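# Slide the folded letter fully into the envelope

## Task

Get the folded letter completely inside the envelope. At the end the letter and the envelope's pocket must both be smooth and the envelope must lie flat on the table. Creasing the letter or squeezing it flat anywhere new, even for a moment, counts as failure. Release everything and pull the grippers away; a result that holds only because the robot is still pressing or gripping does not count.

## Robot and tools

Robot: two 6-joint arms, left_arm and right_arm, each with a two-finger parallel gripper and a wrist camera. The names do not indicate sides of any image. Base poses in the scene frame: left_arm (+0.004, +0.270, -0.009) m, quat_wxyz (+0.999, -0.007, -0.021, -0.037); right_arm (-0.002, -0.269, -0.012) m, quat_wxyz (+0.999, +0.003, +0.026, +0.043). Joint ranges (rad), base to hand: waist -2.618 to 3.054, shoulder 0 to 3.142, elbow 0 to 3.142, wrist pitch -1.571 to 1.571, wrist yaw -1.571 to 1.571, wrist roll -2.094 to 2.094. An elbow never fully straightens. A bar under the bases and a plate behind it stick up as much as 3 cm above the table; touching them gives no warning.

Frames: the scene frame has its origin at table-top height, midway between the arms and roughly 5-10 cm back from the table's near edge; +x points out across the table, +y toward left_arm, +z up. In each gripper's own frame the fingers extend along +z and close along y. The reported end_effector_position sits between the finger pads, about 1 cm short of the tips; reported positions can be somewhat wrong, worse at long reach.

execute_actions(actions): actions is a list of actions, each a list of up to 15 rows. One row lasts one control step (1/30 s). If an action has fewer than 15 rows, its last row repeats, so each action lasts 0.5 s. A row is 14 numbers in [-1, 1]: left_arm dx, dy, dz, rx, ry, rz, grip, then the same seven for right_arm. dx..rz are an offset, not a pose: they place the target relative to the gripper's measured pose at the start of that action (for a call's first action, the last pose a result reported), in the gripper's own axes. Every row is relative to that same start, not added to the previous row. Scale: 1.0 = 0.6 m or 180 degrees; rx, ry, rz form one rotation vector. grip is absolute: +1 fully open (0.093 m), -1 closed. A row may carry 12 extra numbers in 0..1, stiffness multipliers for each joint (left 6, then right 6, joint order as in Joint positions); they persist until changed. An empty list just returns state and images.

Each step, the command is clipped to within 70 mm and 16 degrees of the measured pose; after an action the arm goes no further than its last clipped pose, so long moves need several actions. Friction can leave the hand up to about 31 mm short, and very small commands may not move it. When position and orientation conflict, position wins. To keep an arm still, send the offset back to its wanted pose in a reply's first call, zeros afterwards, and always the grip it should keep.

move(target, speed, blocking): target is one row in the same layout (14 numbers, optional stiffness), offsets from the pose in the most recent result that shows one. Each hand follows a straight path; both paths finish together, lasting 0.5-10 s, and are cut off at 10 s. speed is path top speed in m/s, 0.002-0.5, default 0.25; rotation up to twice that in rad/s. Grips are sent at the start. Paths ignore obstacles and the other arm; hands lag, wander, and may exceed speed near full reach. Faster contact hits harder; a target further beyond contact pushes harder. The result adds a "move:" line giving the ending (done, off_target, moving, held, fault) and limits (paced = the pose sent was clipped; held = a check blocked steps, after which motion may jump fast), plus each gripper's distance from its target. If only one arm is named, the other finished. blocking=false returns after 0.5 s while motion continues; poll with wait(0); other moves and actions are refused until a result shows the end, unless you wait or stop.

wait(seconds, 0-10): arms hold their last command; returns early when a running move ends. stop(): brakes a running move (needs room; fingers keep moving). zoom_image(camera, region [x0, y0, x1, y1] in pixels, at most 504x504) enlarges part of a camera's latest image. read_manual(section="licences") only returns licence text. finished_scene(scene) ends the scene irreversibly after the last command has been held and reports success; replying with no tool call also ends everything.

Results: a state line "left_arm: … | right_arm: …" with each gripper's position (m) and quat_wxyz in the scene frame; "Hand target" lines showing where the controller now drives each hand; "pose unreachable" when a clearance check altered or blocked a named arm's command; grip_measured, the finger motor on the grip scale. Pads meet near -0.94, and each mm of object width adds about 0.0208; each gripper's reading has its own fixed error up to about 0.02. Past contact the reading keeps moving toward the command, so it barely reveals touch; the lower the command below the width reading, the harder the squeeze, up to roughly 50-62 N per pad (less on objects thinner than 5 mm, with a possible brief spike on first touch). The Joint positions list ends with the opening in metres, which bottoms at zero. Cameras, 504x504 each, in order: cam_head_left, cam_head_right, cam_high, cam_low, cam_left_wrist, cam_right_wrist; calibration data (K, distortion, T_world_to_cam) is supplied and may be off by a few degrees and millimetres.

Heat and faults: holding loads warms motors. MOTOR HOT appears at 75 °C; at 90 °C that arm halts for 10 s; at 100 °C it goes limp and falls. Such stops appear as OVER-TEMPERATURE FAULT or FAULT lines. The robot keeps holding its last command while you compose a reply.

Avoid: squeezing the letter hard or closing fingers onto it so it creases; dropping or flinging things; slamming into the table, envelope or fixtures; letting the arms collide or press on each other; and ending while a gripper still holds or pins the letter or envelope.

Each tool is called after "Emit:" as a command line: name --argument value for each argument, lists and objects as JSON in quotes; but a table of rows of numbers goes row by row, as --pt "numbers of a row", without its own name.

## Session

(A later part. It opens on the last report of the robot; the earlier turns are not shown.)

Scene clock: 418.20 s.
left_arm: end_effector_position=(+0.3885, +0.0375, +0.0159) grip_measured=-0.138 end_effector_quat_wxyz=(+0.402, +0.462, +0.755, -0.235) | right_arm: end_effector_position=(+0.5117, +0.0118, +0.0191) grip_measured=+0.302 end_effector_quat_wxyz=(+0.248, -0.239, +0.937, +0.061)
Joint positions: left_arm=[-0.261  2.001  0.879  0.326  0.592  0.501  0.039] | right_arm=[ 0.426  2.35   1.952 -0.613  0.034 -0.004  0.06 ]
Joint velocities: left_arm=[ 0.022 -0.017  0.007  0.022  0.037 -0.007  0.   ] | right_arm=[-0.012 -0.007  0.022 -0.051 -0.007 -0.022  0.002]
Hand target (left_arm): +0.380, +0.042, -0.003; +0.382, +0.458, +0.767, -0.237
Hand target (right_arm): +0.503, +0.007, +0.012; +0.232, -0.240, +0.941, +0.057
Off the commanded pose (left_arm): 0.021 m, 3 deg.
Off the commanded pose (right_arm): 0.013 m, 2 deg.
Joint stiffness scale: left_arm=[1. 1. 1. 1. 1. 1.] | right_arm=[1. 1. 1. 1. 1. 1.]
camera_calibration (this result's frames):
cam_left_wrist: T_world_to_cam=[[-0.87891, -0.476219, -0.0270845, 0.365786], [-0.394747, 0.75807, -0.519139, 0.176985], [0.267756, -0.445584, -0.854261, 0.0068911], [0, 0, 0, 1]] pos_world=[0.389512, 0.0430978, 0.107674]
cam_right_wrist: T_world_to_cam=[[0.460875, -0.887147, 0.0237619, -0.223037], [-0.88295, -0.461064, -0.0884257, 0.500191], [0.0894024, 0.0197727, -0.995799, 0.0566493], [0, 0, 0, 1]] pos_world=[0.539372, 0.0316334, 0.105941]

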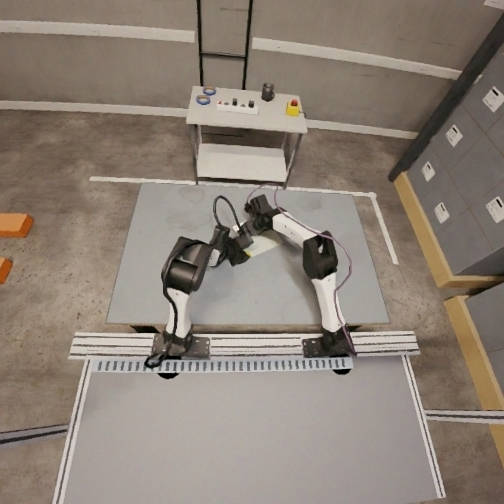

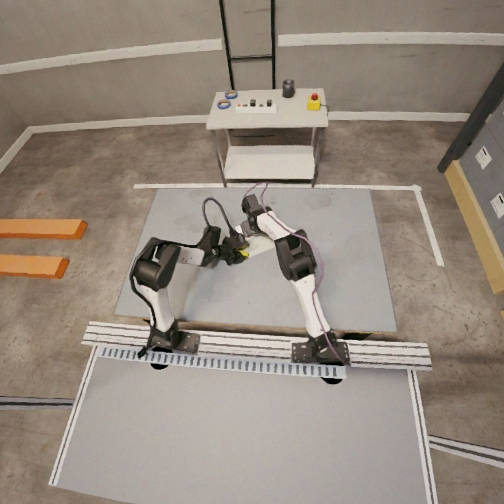

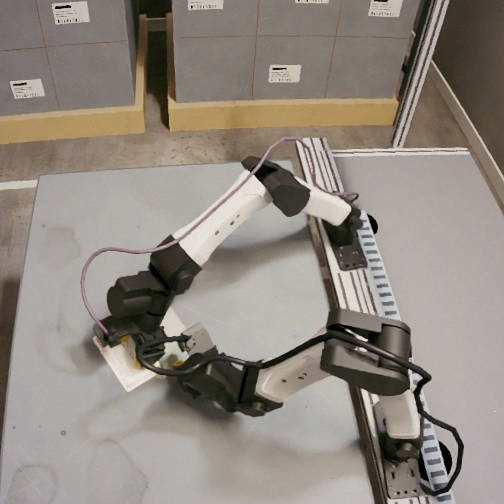

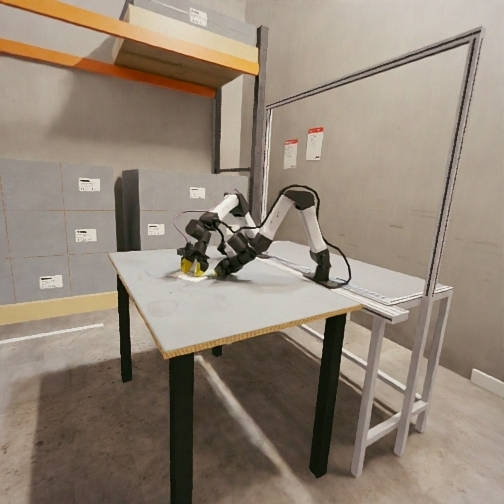

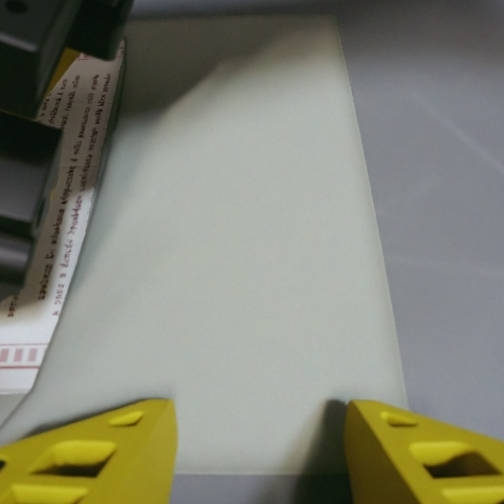

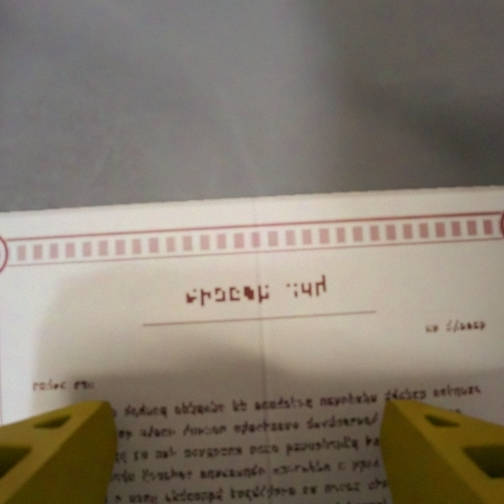

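Emit:
execute_actions --actions '[[[0.0331,-0.0102,0.0080,0.0041,0.0114,-0.0088,-0.14,0.0211,0,0.0026,0,0.0105,0.002,0.3],[0.0331,-0.0102,0.0080,0.0041,0.0114,-0.0088,-0.14,0.0214,0,0.0024,0,0.0105,0.004,0.3],[0.0331,-0.0102,0.0080,0.0041,0.0114,-0.0088,-0.14,0.0218,0,0.0022,0,0.0105,0.006,0.3],[0.0331,-0.0102,0.0080,0.0041,0.0114,-0.0088,-0.14,0.0222,0,0.0020,0,0.0105,0.008,0.3],[0.0331,-0.0102,0.0080,0.0041,0.0114,-0.0088,-0.14,0.0226,0,0.0017,0,0.0105,0.010,0.3],[0.0331,-0.0102,0.0080,0.0041,0.0114,-0.0088,-0.14,0.0230,0,0.0015,0,0.0105,0.012,0.3],[0.0331,-0.0102,0.0080,0.0041,0.0114,-0.0088,-0.14,0.0234,0,0.0013,0,0.0105,0.014,0.3],[0.0331,-0.0102,0.0080,0.0041,0.0114,-0.0088,-0.14,0.0238,0,0.0010,0,0.0105,0.014,0.3],[0.0331,-0.0102,0.0080,0.0041,0.0114,-0.0088,-0.14,0.0242,0,0.0008,0,0.0105,0.014,0.3],[0.0331,-0.0102,0.0080,0.0041,0.0114,-0.0088,-0.14,0.0246,0,0.0006,0,0.0105,0.014,0.3],[0.0331,-0.0102,0.0080,0.0041,0.0114,-0.0088,-0.14,0.0251,0,0.0003,0,0.0105,0.014,0.3],[0.0331,-0.0102,0.0080,0.0041,0.0114,-0.0088,-0.14,0.0255,0,0.0001,0,0.0105,0.014,0.3],[0.0331,-0.0102,0.0080,0.0041,0.0114,-0.0088,-0.14,0.0259,0,-0.0001,0,0.0105,0.014,0.3],[0.0331,-0.0102,0.0080,0.0041,0.0114,-0.0088,-0.14,0.0263,0,-0.0004,0,0.0105,0.014,0.3],[0.0331,-0.0102,0.0080,0.0041,0.0114,-0.0088,-0.14,0.0267,0,-0.0006,0,0.0105,0.014,0.3]]]'

Emit:
zoom_image --camera "cam_left_wrist" --region '[60, 15, 200, 215]'

Scene clock: 437.13 s.
left_arm: end_effector_position=(+0.3885, +0.0375, +0.0159) grip_measured=-0.138 end_effector_quat_wxyz=(+0.402, +0.462, +0.755, -0.235) | right_arm: end_effector_position=(+0.5086, +0.0100, +0.0188) grip_measured=+0.302 end_effector_quat_wxyz=(+0.247, -0.224, +0.941, +0.065)
Joint positions: left_arm=[-0.261  2.001  0.879  0.326  0.592  0.501  0.039] | right_arm=[ 0.426  2.335  1.924 -0.601  0.034  0.028  0.06 ]
Joint velocities: left_arm=[ 0.002 -0.012 -0.007 -0.007  0.007 -0.022 -0.001] | right_arm=[-0.002 -0.042 -0.071 -0.051  0.051  0.037  0.   ]
Hand target (left_arm): +0.380, +0.042, -0.003; +0.382, +0.458, +0.767, -0.237
Hand target (right_arm): +0.499, +0.005, +0.012; +0.231, -0.219, +0.946, +0.063
Off the commanded pose (left_arm): 0.021 m, 3 deg.
Off the commanded pose (right_arm): 0.013 m, 2 deg.
Joint stiffness scale: left_arm=[1. 1. 1. 1. 1. 1.] | right_arm=[1. 1. 1. 1. 1. 1.]
camera_calibration (this result's frames):
cam_left_wrist: T_world_to_cam=[[-0.87891, -0.476219, -0.0270845, 0.365786], [-0.394747, 0.75807, -0.519139, 0.176985], [0.267756, -0.445584, -0.854261, 0.0068911], [0, 0, 0, 1]] pos_world=[0.389512, 0.0430978, 0.107674]
cam_right_wrist: T_world_to_cam=[[0.436126, -0.89985, 0.00797812, -0.210128], [-0.896141, -0.435103, -0.0872695, 0.503032], [0.0820008, 0.030911, -0.996153, 0.0603549], [0, 0, 0, 1]] pos_world=[0.537481, 0.0279215, 0.105698]

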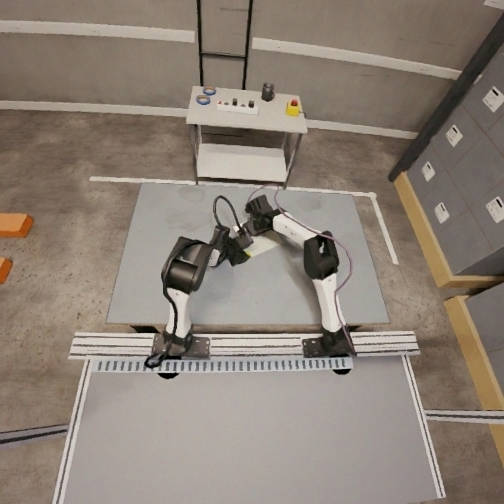

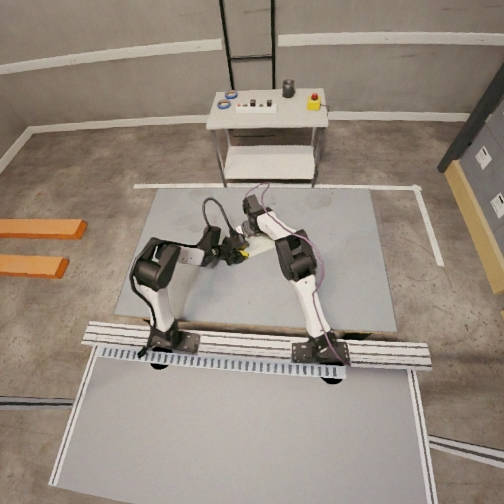

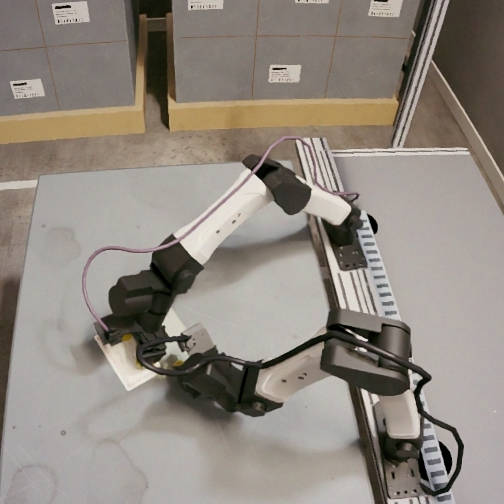

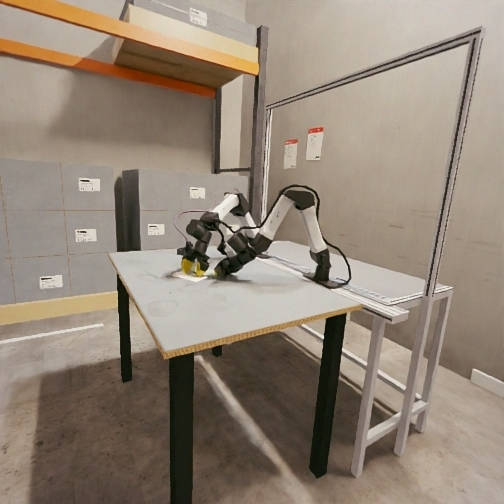

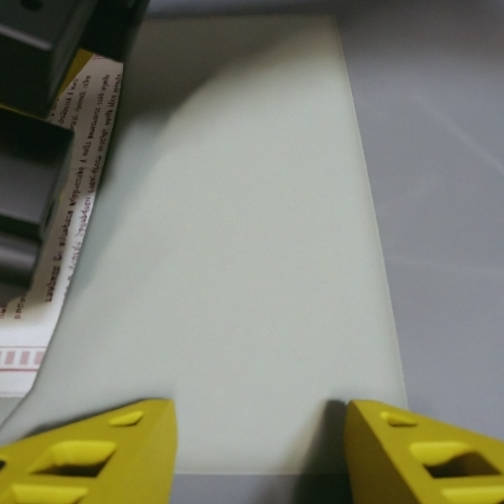

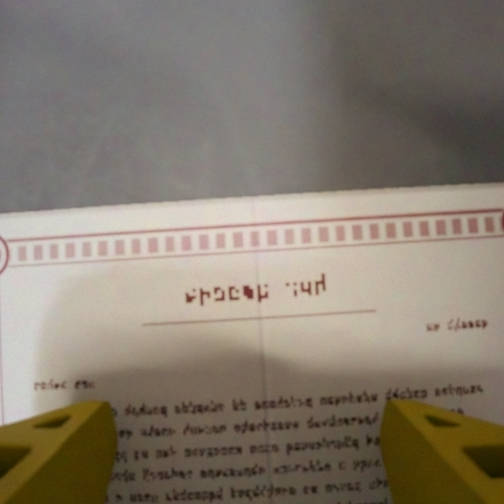

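Region (60, 15, 200, 215) of cam_left_wrist's 504x504 image, scaled by 2.520, with more detail than that image has; it fills the left 353 columns of this view, and the rest is white.

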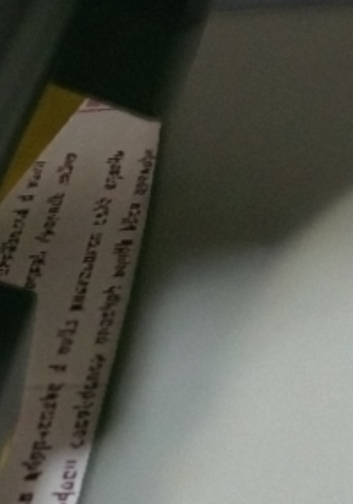

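Emit:
execute_actions --actions '[[[0.0331,-0.0102,0.0080,0.0041,0.0114,-0.0088,-0.14,0.0222,-0.001,0.0015,0,0.0105,0.0045,0.3],[0.0331,-0.0102,0.0080,0.0041,0.0114,-0.0088,-0.14,0.0231,-0.001,0.0009,0,0.0105,0.005,0.3],[0.0331,-0.0102,0.0080,0.0041,0.0114,-0.0088,-0.14,0.0241,-0.001,0.0004,0,0.0105,0.0055,0.3],[0.0331,-0.0102,0.0080,0.0041,0.0114,-0.0088,-0.14,0.0251,-0.001,-0.0002,0,0.0105,0.006,0.3],[0.0331,-0.0102,0.0080,0.0041,0.0114,-0.0088,-0.14,0.0260,-0.001,-0.0007,0,0.0105,0.0065,0.3],[0.0331,-0.0102,0.0080,0.0041,0.0114,-0.0088,-0.14,0.0270,-0.001,-0.0013,0,0.0105,0.007,0.3],[0.0331,-0.0102,0.0080,0.0041,0.0114,-0.0088,-0.14,0.0280,-0.001,-0.0018,0,0.0105,0.0075,0.3],[0.0331,-0.0102,0.0080,0.0041,0.0114,-0.0088,-0.14,0.0289,-0.001,-0.0024,0,0.0105,0.008,0.3],[0.0331,-0.0102,0.0080,0.0041,0.0114,-0.0088,-0.14,0.0299,-0.001,-0.0029,0,0.0105,0.0085,0.3],[0.0331,-0.0102,0.0080,0.0041,0.0114,-0.0088,-0.14,0.0309,-0.001,-0.0035,0,0.0105,0.009,0.3],[0.0331,-0.0102,0.0080,0.0041,0.0114,-0.0088,-0.14,0.0318,-0.001,-0.0040,0,0.0105,0.0095,0.3],[0.0331,-0.0102,0.0080,0.0041,0.0114,-0.0088,-0.14,0.0328,-0.001,-0.0046,0,0.0105,0.010,0.3],[0.0331,-0.0102,0.0080,0.0041,0.0114,-0.0088,-0.14,0.0338,-0.001,-0.0051,0,0.0105,0.0105,0.3],[0.0331,-0.0102,0.0080,0.0041,0.0114,-0.0088,-0.14,0.0347,-0.001,-0.0057,0,0.0105,0.011,0.3],[0.0331,-0.0102,0.0080,0.0041,0.0114,-0.0088,-0.14,0.0357,-0.001,-0.0062,0,0.0105,0.011,0.3]],[[0.0331,-0.0102,0.0080,0.0041,0.0114,-0.0088,-0.14,0.0237,-0.001,0.0006,0,0.0105,0.004,0.3],[0.0331,-0.0102,0.0080,0.0041,0.0114,-0.0088,-0.14,0.0246,-0.001,0.0000,0,0.0105,0.004,0.3],[0.0331,-0.0102,0.0080,0.0041,0.0114,-0.0088,-0.14,0.0256,-0.001,-0.0005,0,0.0105,0.004,0.3],[0.0331,-0.0102,0.0080,0.0041,0.0114,-0.0088,-0.14,0.0266,-0.001,-0.0011,0,0.0105,0.004,0.3],[0.0331,-0.0102,0.0080,0.0041,0.0114,-0.0088,-0.14,0.0275,-0.001,-0.0016,0,0.0105,0.004,0.3],[0.0331,-0.0102,0.0080,0.0041,0.0114,-0.0088,-0.14,0.0285,-0.001,-0.0022,0,0.0105,0.004,0.3],[0.0331,-0.0102,0.0080,0.0041,0.0114,-0.0088,-0.14,0.0295,-0.001,-0.0027,0,0.0105,0.004,0.3],[0.0331,-0.0102,0.0080,0.0041,0.0114,-0.0088,-0.14,0.0304,-0.001,-0.0033,0,0.0105,0.004,0.3],[0.0331,-0.0102,0.0080,0.0041,0.0114,-0.0088,-0.14,0.0314,-0.001,-0.0038,0,0.0105,0.004,0.3],[0.0331,-0.0102,0.0080,0.0041,0.0114,-0.0088,-0.14,0.0324,-0.001,-0.0044,0,0.0105,0.004,0.3],[0.0331,-0.0102,0.0080,0.0041,0.0114,-0.0088,-0.14,0.0333,-0.001,-0.0049,0,0.0105,0.004,0.3],[0.0331,-0.0102,0.0080,0.0041,0.0114,-0.0088,-0.14,0.0343,-0.001,-0.0055,0,0.0105,0.004,0.3],[0.0331,-0.0102,0.0080,0.0041,0.0114,-0.0088,-0.14,0.0350,-0.001,-0.0059,0,0.0105,0.004,0.3],[0.0331,-0.0102,0.0080,0.0041,0.0114,-0.0088,-0.14,0.0355,-0.001,-0.0062,0,0.0105,0.004,0.3],[0.0331,-0.0102,0.0080,0.0041,0.0114,-0.0088,-0.14,0.0358,-0.001,-0.0063,0,0.0105,0.004,0.3]]]'

Scene clock: 461.17 s.
left_arm: end_effector_position=(+0.3885, +0.0375, +0.0159) grip_measured=-0.138 end_effector_quat_wxyz=(+0.402, +0.462, +0.755, -0.235) | right_arm: end_effector_position=(+0.4918, +0.0006, +0.0188) grip_measured=+0.302 end_effector_quat_wxyz=(+0.244, -0.214, +0.944, +0.067)
Joint positions: left_arm=[-0.261  2.001  0.879  0.326  0.592  0.501  0.039] | right_arm=[ 0.426  2.256  1.79  -0.549  0.034  0.05   0.06 ]
Joint velocities: left_arm=[ 0.002  0.002 -0.012  0.007  0.081 -0.007 -0.001] | right_arm=[-0.002 -0.027 -0.095 -0.037 -0.022 -0.007 -0.001]
Hand target (left_arm): +0.380, +0.042, -0.003; +0.382, +0.458, +0.767, -0.237
Hand target (right_arm): +0.482, -0.004, +0.012; +0.229, -0.210, +0.948, +0.065
Off the commanded pose (left_arm): 0.021 m, 3 deg.
Off the commanded pose (right_arm): 0.013 m, 2 deg.
Joint stiffness scale: left_arm=[1. 1. 1. 1. 1. 1.] | right_arm=[1. 1. 1. 1. 1. 1.]
camera_calibration (this result's frames):
cam_left_wrist: T_world_to_cam=[[-0.87891, -0.476219, -0.0270845, 0.365786], [-0.394747, 0.75807, -0.519139, 0.176985], [0.267756, -0.445584, -0.854261, 0.0068911], [0, 0, 0, 1]] pos_world=[0.389512, 0.0430978, 0.107674]
cam_right_wrist: T_world_to_cam=[[0.418546, -0.908191, -0.00275308, -0.202428], [-0.905218, -0.416927, -0.0821703, 0.488274], [0.0734785, 0.0368842, -0.996614, 0.0661826], [0, 0, 0, 1]] pos_world=[0.521857, 0.0172906, 0.105523]

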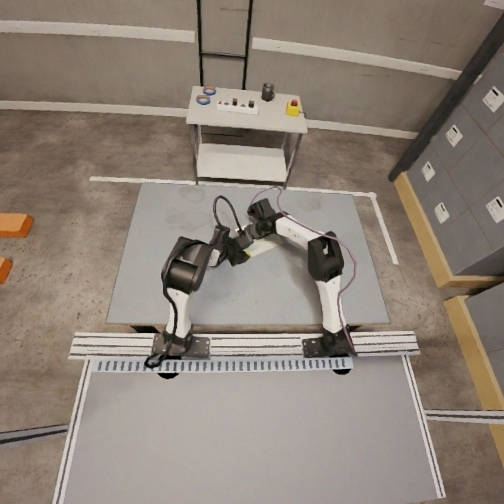

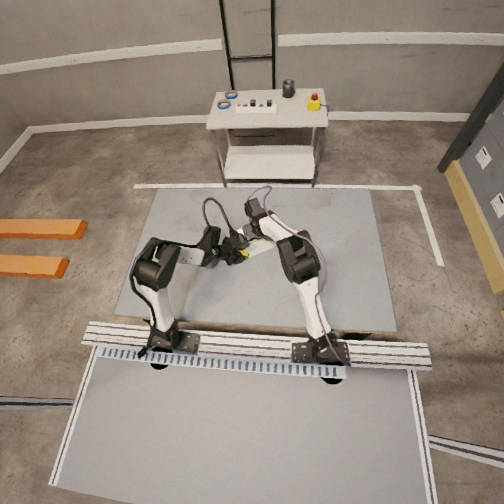

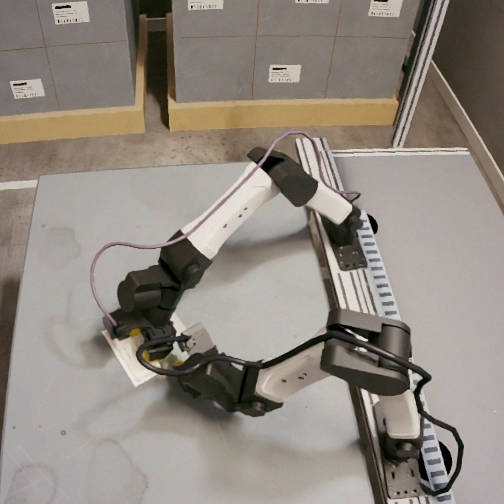

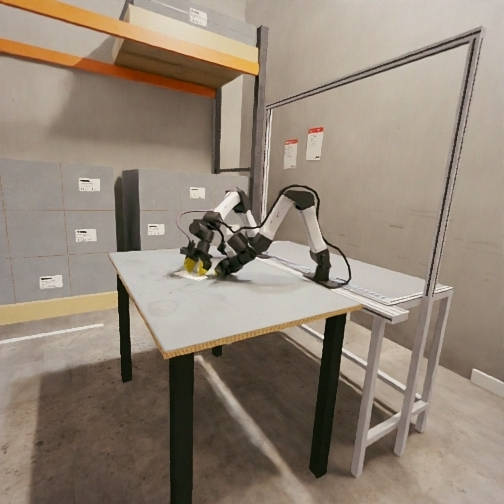

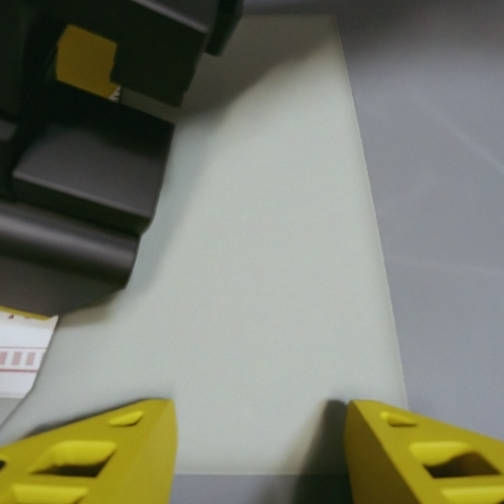

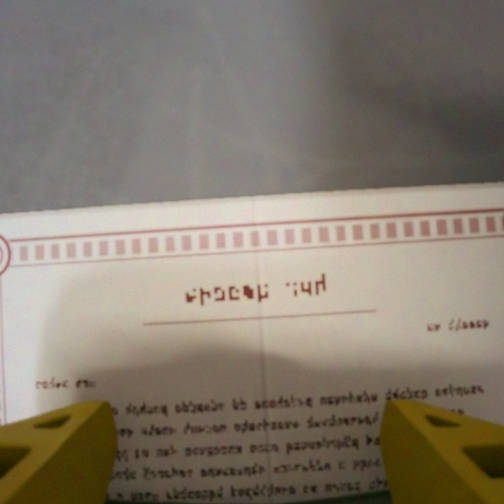

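Emit:
execute_actions --actions '[[[0.0331,-0.0102,0.0080,0.0041,0.0114,-0.0088,-0.14,0.0195,0,-0.0005,0,0.0097,0.004,0.3],[0.0331,-0.0102,0.0080,0.0041,0.0114,-0.0088,-0.14,0.0181,0,-0.0025,0,0.0088,0.004,0.3],[0.0331,-0.0102,0.0080,0.0041,0.0114,-0.0088,-0.14,0.0167,0,-0.0045,0,0.0080,0.004,0.3],[0.0331,-0.0102,0.0080,0.0041,0.0114,-0.0088,-0.14,0.0153,0,-0.0065,0,0.0072,0.004,0.3],[0.0331,-0.0102,0.0080,0.0041,0.0114,-0.0088,-0.14,0.0139,0,-0.0085,0,0.0063,0.004,0.3],[0.0331,-0.0102,0.0080,0.0041,0.0114,-0.0088,-0.14,0.0125,0,-0.0105,0,0.0055,0.004,0.3],[0.0331,-0.0102,0.0080,0.0041,0.0114,-0.0088,-0.14,0.0111,0,-0.0126,0,0.0047,0.004,0.3],[0.0331,-0.0102,0.0080,0.0041,0.0114,-0.0088,-0.14,0.0098,0,-0.0146,0,0.0038,0.004,0.3],[0.0331,-0.0102,0.0080,0.0041,0.0114,-0.0088,-0.14,0.0084,0,-0.0166,0,0.0030,0.004,0.3],[0.0331,-0.0102,0.0080,0.0041,0.0114,-0.0088,-0.14,0.0070,0,-0.0186,0,0.0022,0.004,0.3],[0.0331,-0.0102,0.0080,0.0041,0.0114,-0.0088,-0.14,0.0056,0,-0.0206,0,0.0013,0.004,0.3],[0.0331,-0.0102,0.0080,0.0041,0.0114,-0.0088,-0.14,0.0042,0,-0.0226,0,0.0005,0.004,0.3],[0.0331,-0.0102,0.0080,0.0041,0.0114,-0.0088,-0.14,0.0028,0,-0.0247,0,-0.0003,0.004,0.3],[0.0331,-0.0102,0.0080,0.0041,0.0114,-0.0088,-0.14,0.0014,0,-0.0267,0,-0.0012,0.004,0.3],[0.0331,-0.0102,0.0080,0.0041,0.0114,-0.0088,-0.14,0.0001,0,-0.0287,0,-0.0020,0.004,0.3]]]'

Scene clock: 513.63 s.
left_arm: end_effector_position=(+0.3885, +0.0375, +0.0159) grip_measured=-0.138 end_effector_quat_wxyz=(+0.402, +0.462, +0.755, -0.235) | right_arm: end_effector_position=(+0.4935, +0.0011, +0.0345) grip_measured=+0.302 end_effector_quat_wxyz=(+0.257, -0.210, +0.940, +0.072)
Joint positions: left_arm=[-0.261  2.001  0.879  0.326  0.592  0.501  0.039] | right_arm=[ 0.426  2.225  1.786 -0.547  0.034  0.055  0.06 ]
Joint velocities: left_arm=[ 0.012 -0.007  0.007 -0.007  0.022  0.051 -0.001] | right_arm=[-0.017 -0.085 -0.002  0.022 -0.022 -0.051  0.001]
Hand target (left_arm): +0.380, +0.042, -0.003; +0.382, +0.458, +0.767, -0.237
Hand target (right_arm): +0.485, -0.003, +0.034; +0.246, -0.207, +0.944, +0.069
Off the commanded pose (left_arm): 0.021 m, 3 deg.
Off the commanded pose (right_arm): 0.010 m, 1 deg.
Joint stiffness scale: left_arm=[1. 1. 1. 1. 1. 1.] | right_arm=[1. 1. 1. 1. 1. 1.]
camera_calibration (this result's frames):
cam_left_wrist: T_world_to_cam=[[-0.87891, -0.476219, -0.0270845, 0.365786], [-0.394747, 0.75807, -0.519139, 0.176985], [0.267756, -0.445584, -0.854261, 0.0068911], [0, 0, 0, 1]] pos_world=[0.389512, 0.0430978, 0.107674]
cam_right_wrist: T_world_to_cam=[[0.414031, -0.910231, -0.00764478, -0.200288], [-0.904969, -0.410705, -0.111138, 0.492117], [0.0980217, 0.052933, -0.993776, 0.0694409], [0, 0, 0, 1]] pos_world=[0.52147, 0.0161304, 0.122171]

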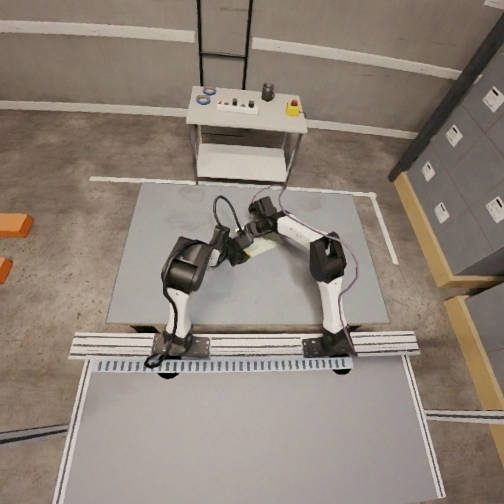

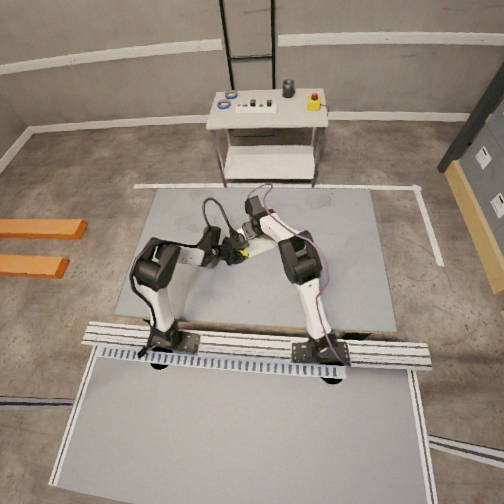

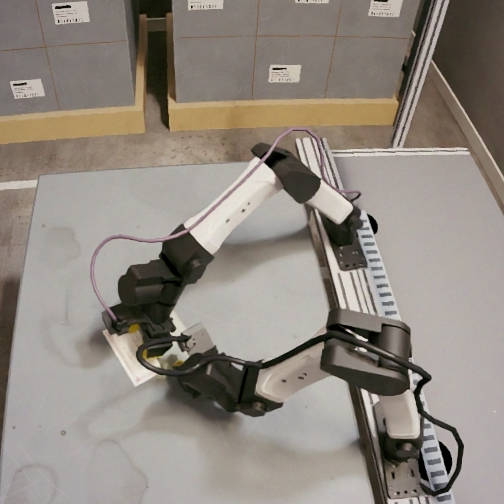

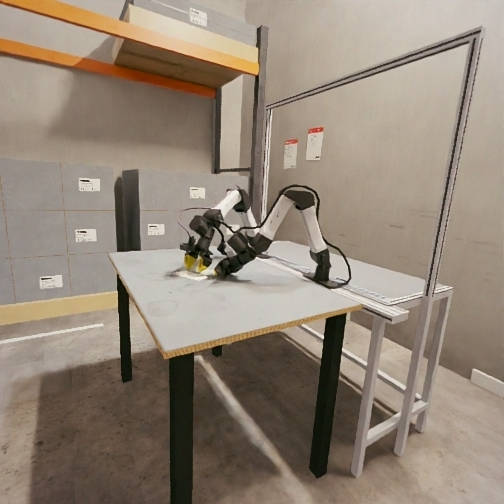

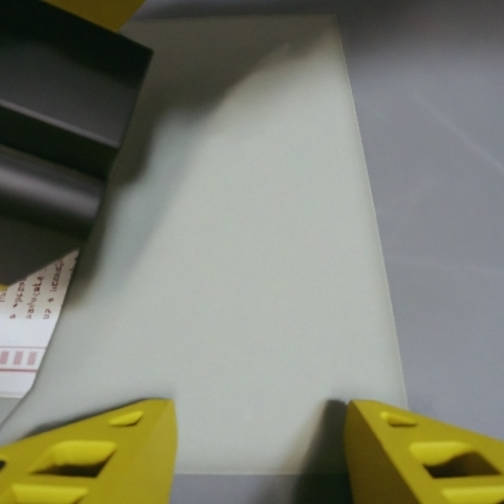

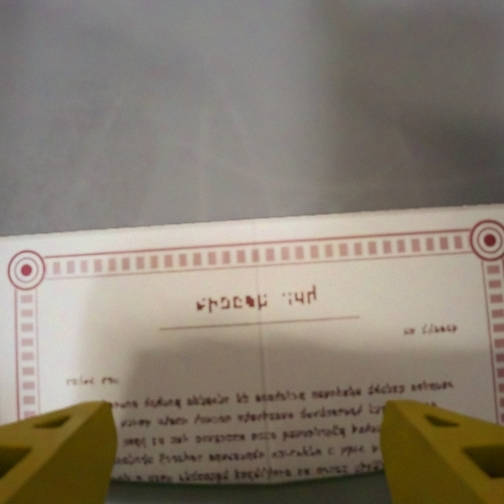

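Emit:
execute_actions --actions '[]'

Scene clock: 531.37 s.
left_arm: end_effector_position=(+0.3885, +0.0375, +0.0159) grip_measured=-0.138 end_effector_quat_wxyz=(+0.402, +0.462, +0.755, -0.235) | right_arm: end_effector_position=(+0.4939, +0.0012, +0.0393) grip_measured=+0.302 end_effector_quat_wxyz=(+0.261, -0.210, +0.939, +0.073)
Joint positions: left_arm=[-0.261  2.001  0.879  0.326  0.592  0.501  0.039] | right_arm=[ 0.426  2.216  1.786 -0.548  0.034  0.055  0.06 ]
Joint velocities: left_arm=[-0.002 -0.012 -0.012  0.051  0.007 -0.022 -0.   ] | right_arm=[-0.007  0.017  0.002 -0.022  0.051 -0.007 -0.   ]
Hand target (left_arm): +0.380, +0.042, -0.003; +0.382, +0.458, +0.767, -0.237
Hand target (right_arm): +0.485, -0.003, +0.034; +0.246, -0.207, +0.944, +0.069
Off the commanded pose (left_arm): 0.021 m, 3 deg.
Off the commanded pose (right_arm): 0.012 m, 2 deg.
Joint stiffness scale: left_arm=[1. 1. 1. 1. 1. 1.] | right_arm=[1. 1. 1. 1. 1. 1.]
camera_calibration (this result's frames):
cam_left_wrist: T_world_to_cam=[[-0.87891, -0.476219, -0.0270845, 0.365786], [-0.394747, 0.75807, -0.519139, 0.176985], [0.267756, -0.445584, -0.854261, 0.0068911], [0, 0, 0, 1]] pos_world=[0.389512, 0.0430978, 0.107674]
cam_right_wrist: T_world_to_cam=[[0.413877, -0.910294, -0.0083533, -0.200246], [-0.904222, -0.41002, -0.119441, 0.493041], [0.105301, 0.0569872, -0.992806, 0.0705668], [0, 0, 0, 1]] pos_world=[0.521265, 0.0158527, 0.127276]

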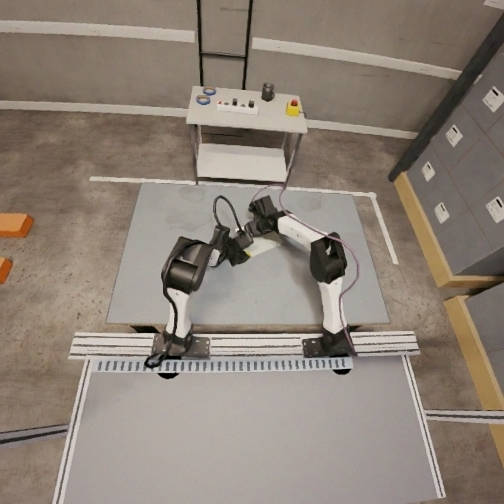

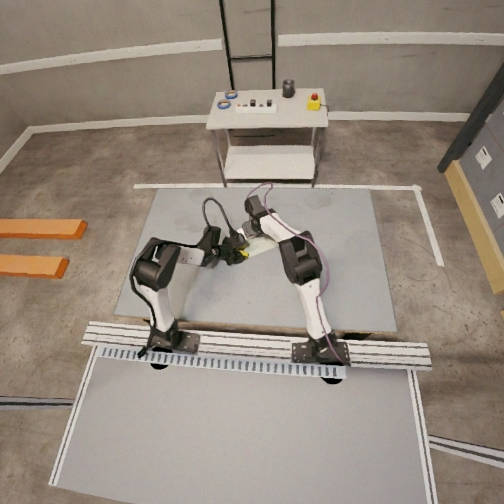

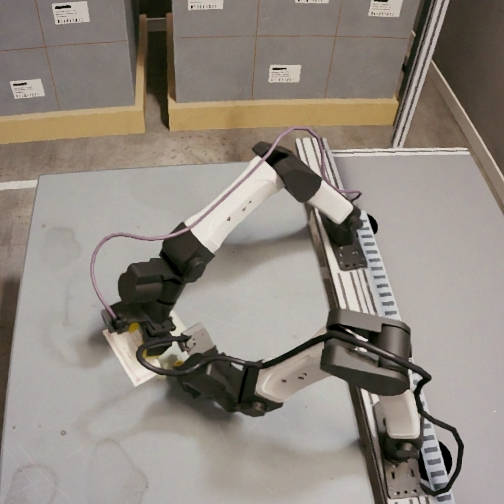

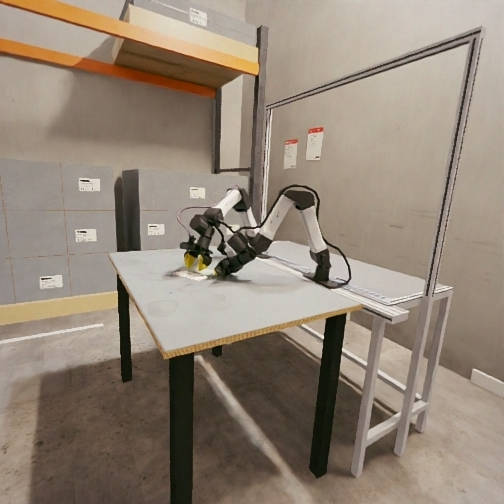

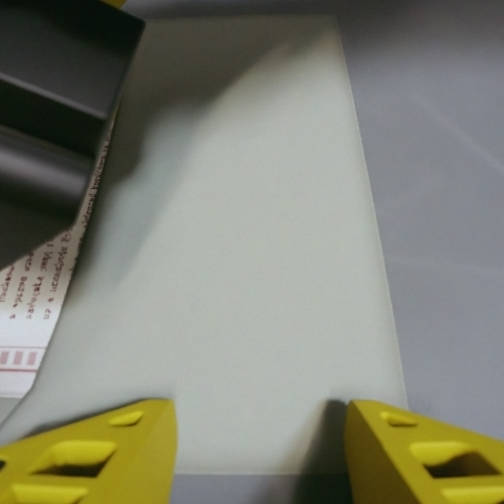

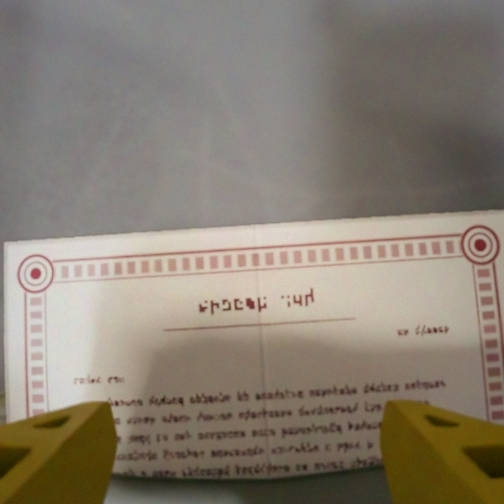

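Emit:
execute_actions --actions '[[[0.0331,-0.0102,0.008,0.0041,0.0114,-0.0088,-0.14,-0.003,-0.0005,0.0008,-0.0003,0.0004,-0.0006,0.28],[0.0331,-0.0102,0.008,0.0041,0.0114,-0.0088,-0.14,-0.007,-0.0012,0.0032,-0.0007,0.001,-0.0016,0.25],[0.0331,-0.0102,0.008,0.0041,0.0114,-0.0088,-0.14,-0.013,-0.0025,0.007,-0.0015,0.0022,-0.0034,0.22],[0.0331,-0.0102,0.008,0.0041,0.0114,-0.0088,-0.14,-0.0223,-0.0043,0.012,-0.0026,0.0038,-0.0058,0.19],[0.0331,-0.0102,0.008,0.0041,0.0114,-0.0088,-0.14,-0.0331,-0.0064,0.0178,-0.0039,0.0056,-0.0086,0.16],[0.0331,-0.0102,0.008,0.0041,0.0114,-0.0088,-0.14,-0.0446,-0.0087,0.024,-0.0053,0.0075,-0.0117,0.13],[0.0331,-0.0102,0.008,0.0041,0.0114,-0.0088,-0.14,-0.0561,-0.0109,0.0302,-0.0066,0.0094,-0.0147,0.1],[0.0331,-0.0102,0.008,0.0041,0.0114,-0.0088,-0.14,-0.0669,-0.013,0.036,-0.0079,0.0113,-0.0175,0.07],[0.0331,-0.0102,0.008,0.0041,0.0114,-0.0088,-0.14,-0.0762,-0.0148,0.041,-0.009,0.0128,-0.0199,0.04],[0.0331,-0.0102,0.008,0.0041,0.0114,-0.0088,-0.14,-0.0832,-0.0161,0.0448,-0.0098,0.014,-0.0217,0.02],[0.0331,-0.0102,0.008,0.0041,0.0114,-0.0088,-0.14,-0.0877,-0.017,0.0472,-0.0103,0.0147,-0.0229,0.0],[0.0331,-0.0102,0.008,0.0041,0.0114,-0.0088,-0.14,-0.0892,-0.0173,0.048,-0.0105,0.015,-0.0233,0.0]]]'

Emit:
wait --seconds 0.4

Scene clock: 586.33 s.
left_arm: end_effector_position=(+0.3885, +0.0375, +0.0159) grip_measured=-0.138 end_effector_quat_wxyz=(+0.402, +0.462, +0.755, -0.235) | right_arm: end_effector_position=(+0.5692, +0.0185, +0.0580) grip_measured=+0.002 end_effector_quat_wxyz=(+0.296, -0.228, +0.924, +0.080)
Joint positions: left_arm=[-0.261  2.001  0.879  0.326  0.592  0.501  0.039] | right_arm=[ 0.383  2.519  2.364 -0.749 -0.001 -0.024  0.045]
Joint velocities: left_arm=[-0.017 -0.007 -0.007  0.037  0.066 -0.051 -0.001] | right_arm=[-0.046  0.379  0.74  -0.579 -0.066 -0.154 -0.   ]
Hand target (left_arm): +0.380, +0.042, -0.003; +0.382, +0.458, +0.767, -0.237
Hand target (right_arm): +0.554, +0.017, +0.043; +0.250, -0.248, +0.933, +0.077
Off the commanded pose (left_arm): 0.021 m, 3 deg.
Off the commanded pose (right_arm): 0.022 m, 7 deg.
Joint stiffness scale: left_arm=[1. 1. 1. 1. 1. 1.] | right_arm=[1. 1. 1. 1. 1. 1.]
camera_calibration (this result's frames):
cam_left_wrist: T_world_to_cam=[[-0.87891, -0.476219, -0.0270845, 0.365786], [-0.394747, 0.75807, -0.519139, 0.176985], [0.267756, -0.445584, -0.854261, 0.0068911], [0, 0, 0, 1]] pos_world=[0.389512, 0.0430978, 0.107674]
cam_right_wrist: T_world_to_cam=[[0.450613, -0.892706, 0.00478288, -0.237509], [-0.875598, -0.443009, -0.192539, 0.559046], [0.174, 0.0825728, -0.981278, 0.0399342], [0, 0, 0, 1]] pos_world=[0.589576, 0.0323396, 0.147961]

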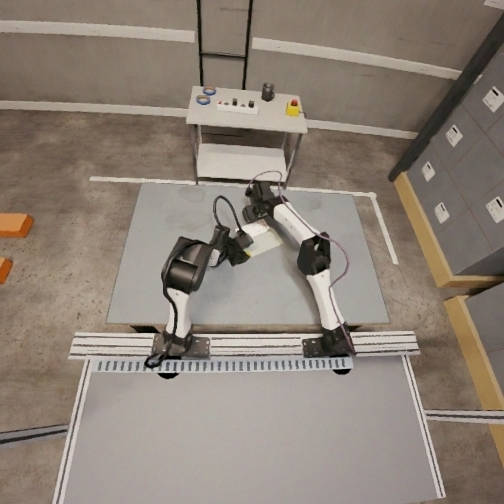

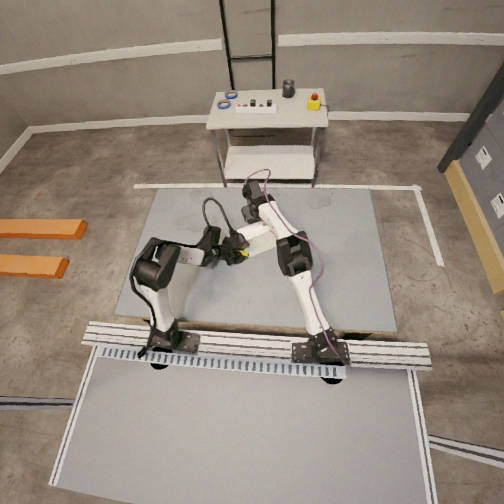

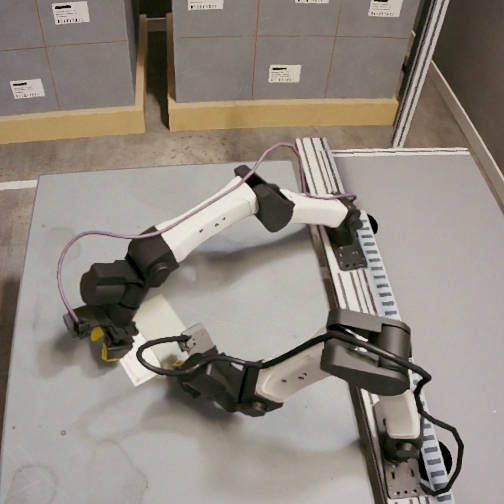

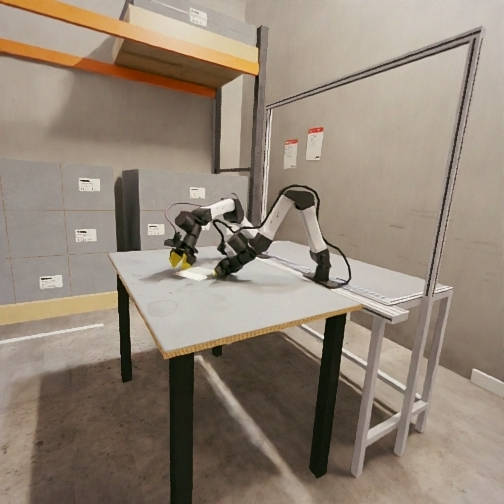

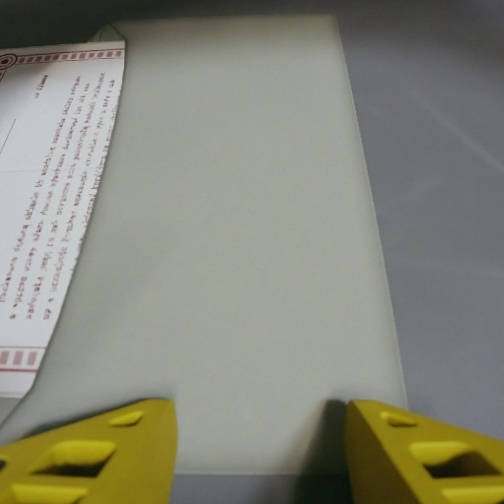

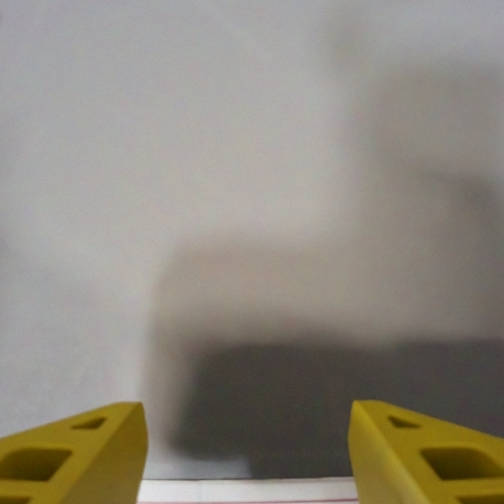

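Scene clock: 586.73 s.
left_arm: end_effector_position=(+0.3885, +0.0375, +0.0159) grip_measured=-0.138 end_effector_quat_wxyz=(+0.402, +0.462, +0.755, -0.235) | right_arm: end_effector_position=(+0.5576, +0.0136, +0.0488) grip_measured=+0.002 end_effector_quat_wxyz=(+0.261, -0.239, +0.933, +0.074)
Joint positions: left_arm=[-0.261  2.001  0.879  0.326  0.592  0.501  0.039] | right_arm=[ 0.382  2.538  2.403 -0.844 -0.009 -0.038  0.045]
Joint velocities: left_arm=[-0.002  0.002 -0.012 -0.007 -0.007  0.037 -0.   ] | right_arm=[-0.012  0.002 -0.012 -0.007  0.022 -0.037 -0.   ]
Hand target (left_arm): +0.380, +0.042, -0.003; +0.382, +0.458, +0.767, -0.237
Hand target (right_arm): +0.554, +0.017, +0.043; +0.250, -0.248, +0.933, +0.077
Off the commanded pose (left_arm): 0.021 m, 3 deg.
Off the commanded pose (right_arm): 0.009 m, 3 deg.
Joint stiffness scale: left_arm=[1. 1. 1. 1. 1. 1.] | right_arm=[1. 1. 1. 1. 1. 1.]
wait: 0.40 s; no rest
camera_calibration (this result's frames):
cam_left_wrist: T_world_to_cam=[[-0.87891, -0.476219, -0.0270845, 0.365786], [-0.394747, 0.75807, -0.519139, 0.176985], [0.267756, -0.445584, -0.854261, 0.0068911], [0, 0, 0, 1]] pos_world=[0.389512, 0.0430978, 0.107674]
cam_right_wrist: T_world_to_cam=[[0.466324, -0.884596, 0.0055521, -0.245515], [-0.877954, -0.463573, -0.119567, 0.542971], [0.108343, 0.0508828, -0.992811, 0.0709614], [0, 0, 0, 1]] pos_world=[0.583505, 0.030915, 0.136736]

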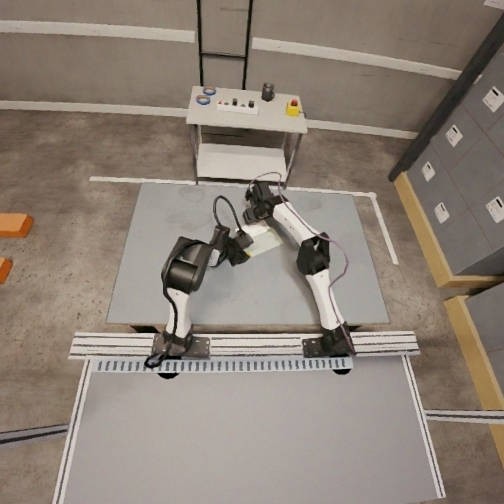

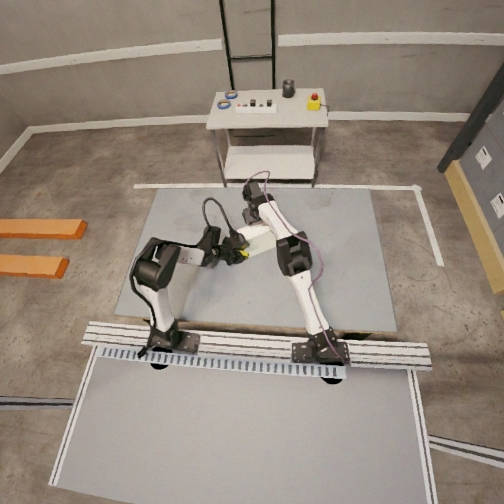

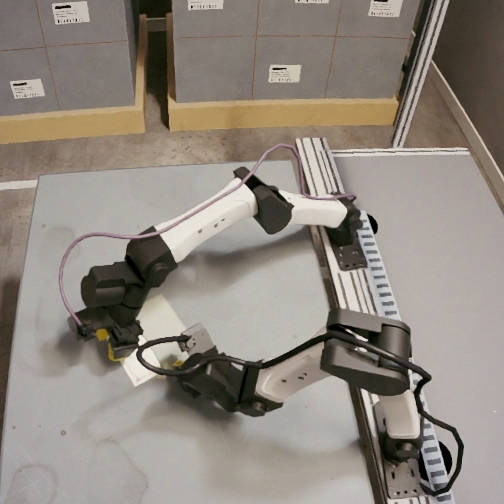

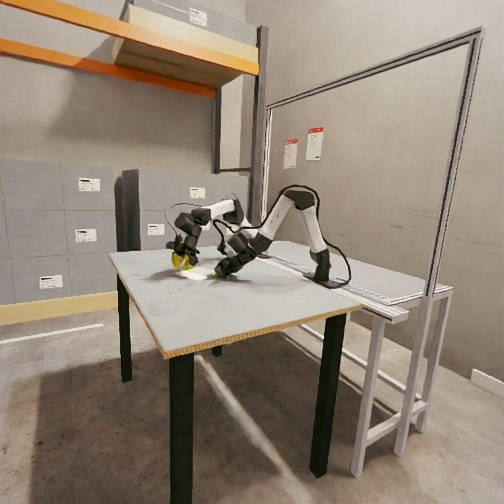

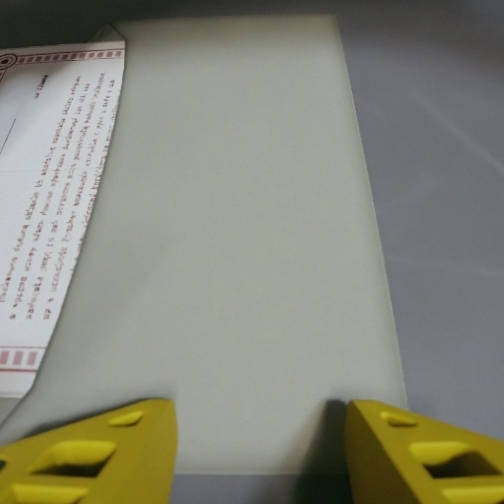

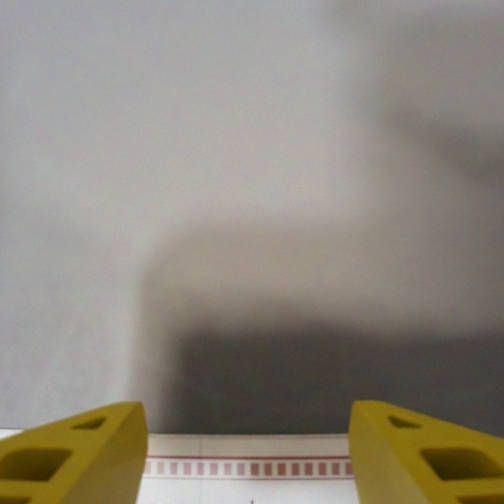

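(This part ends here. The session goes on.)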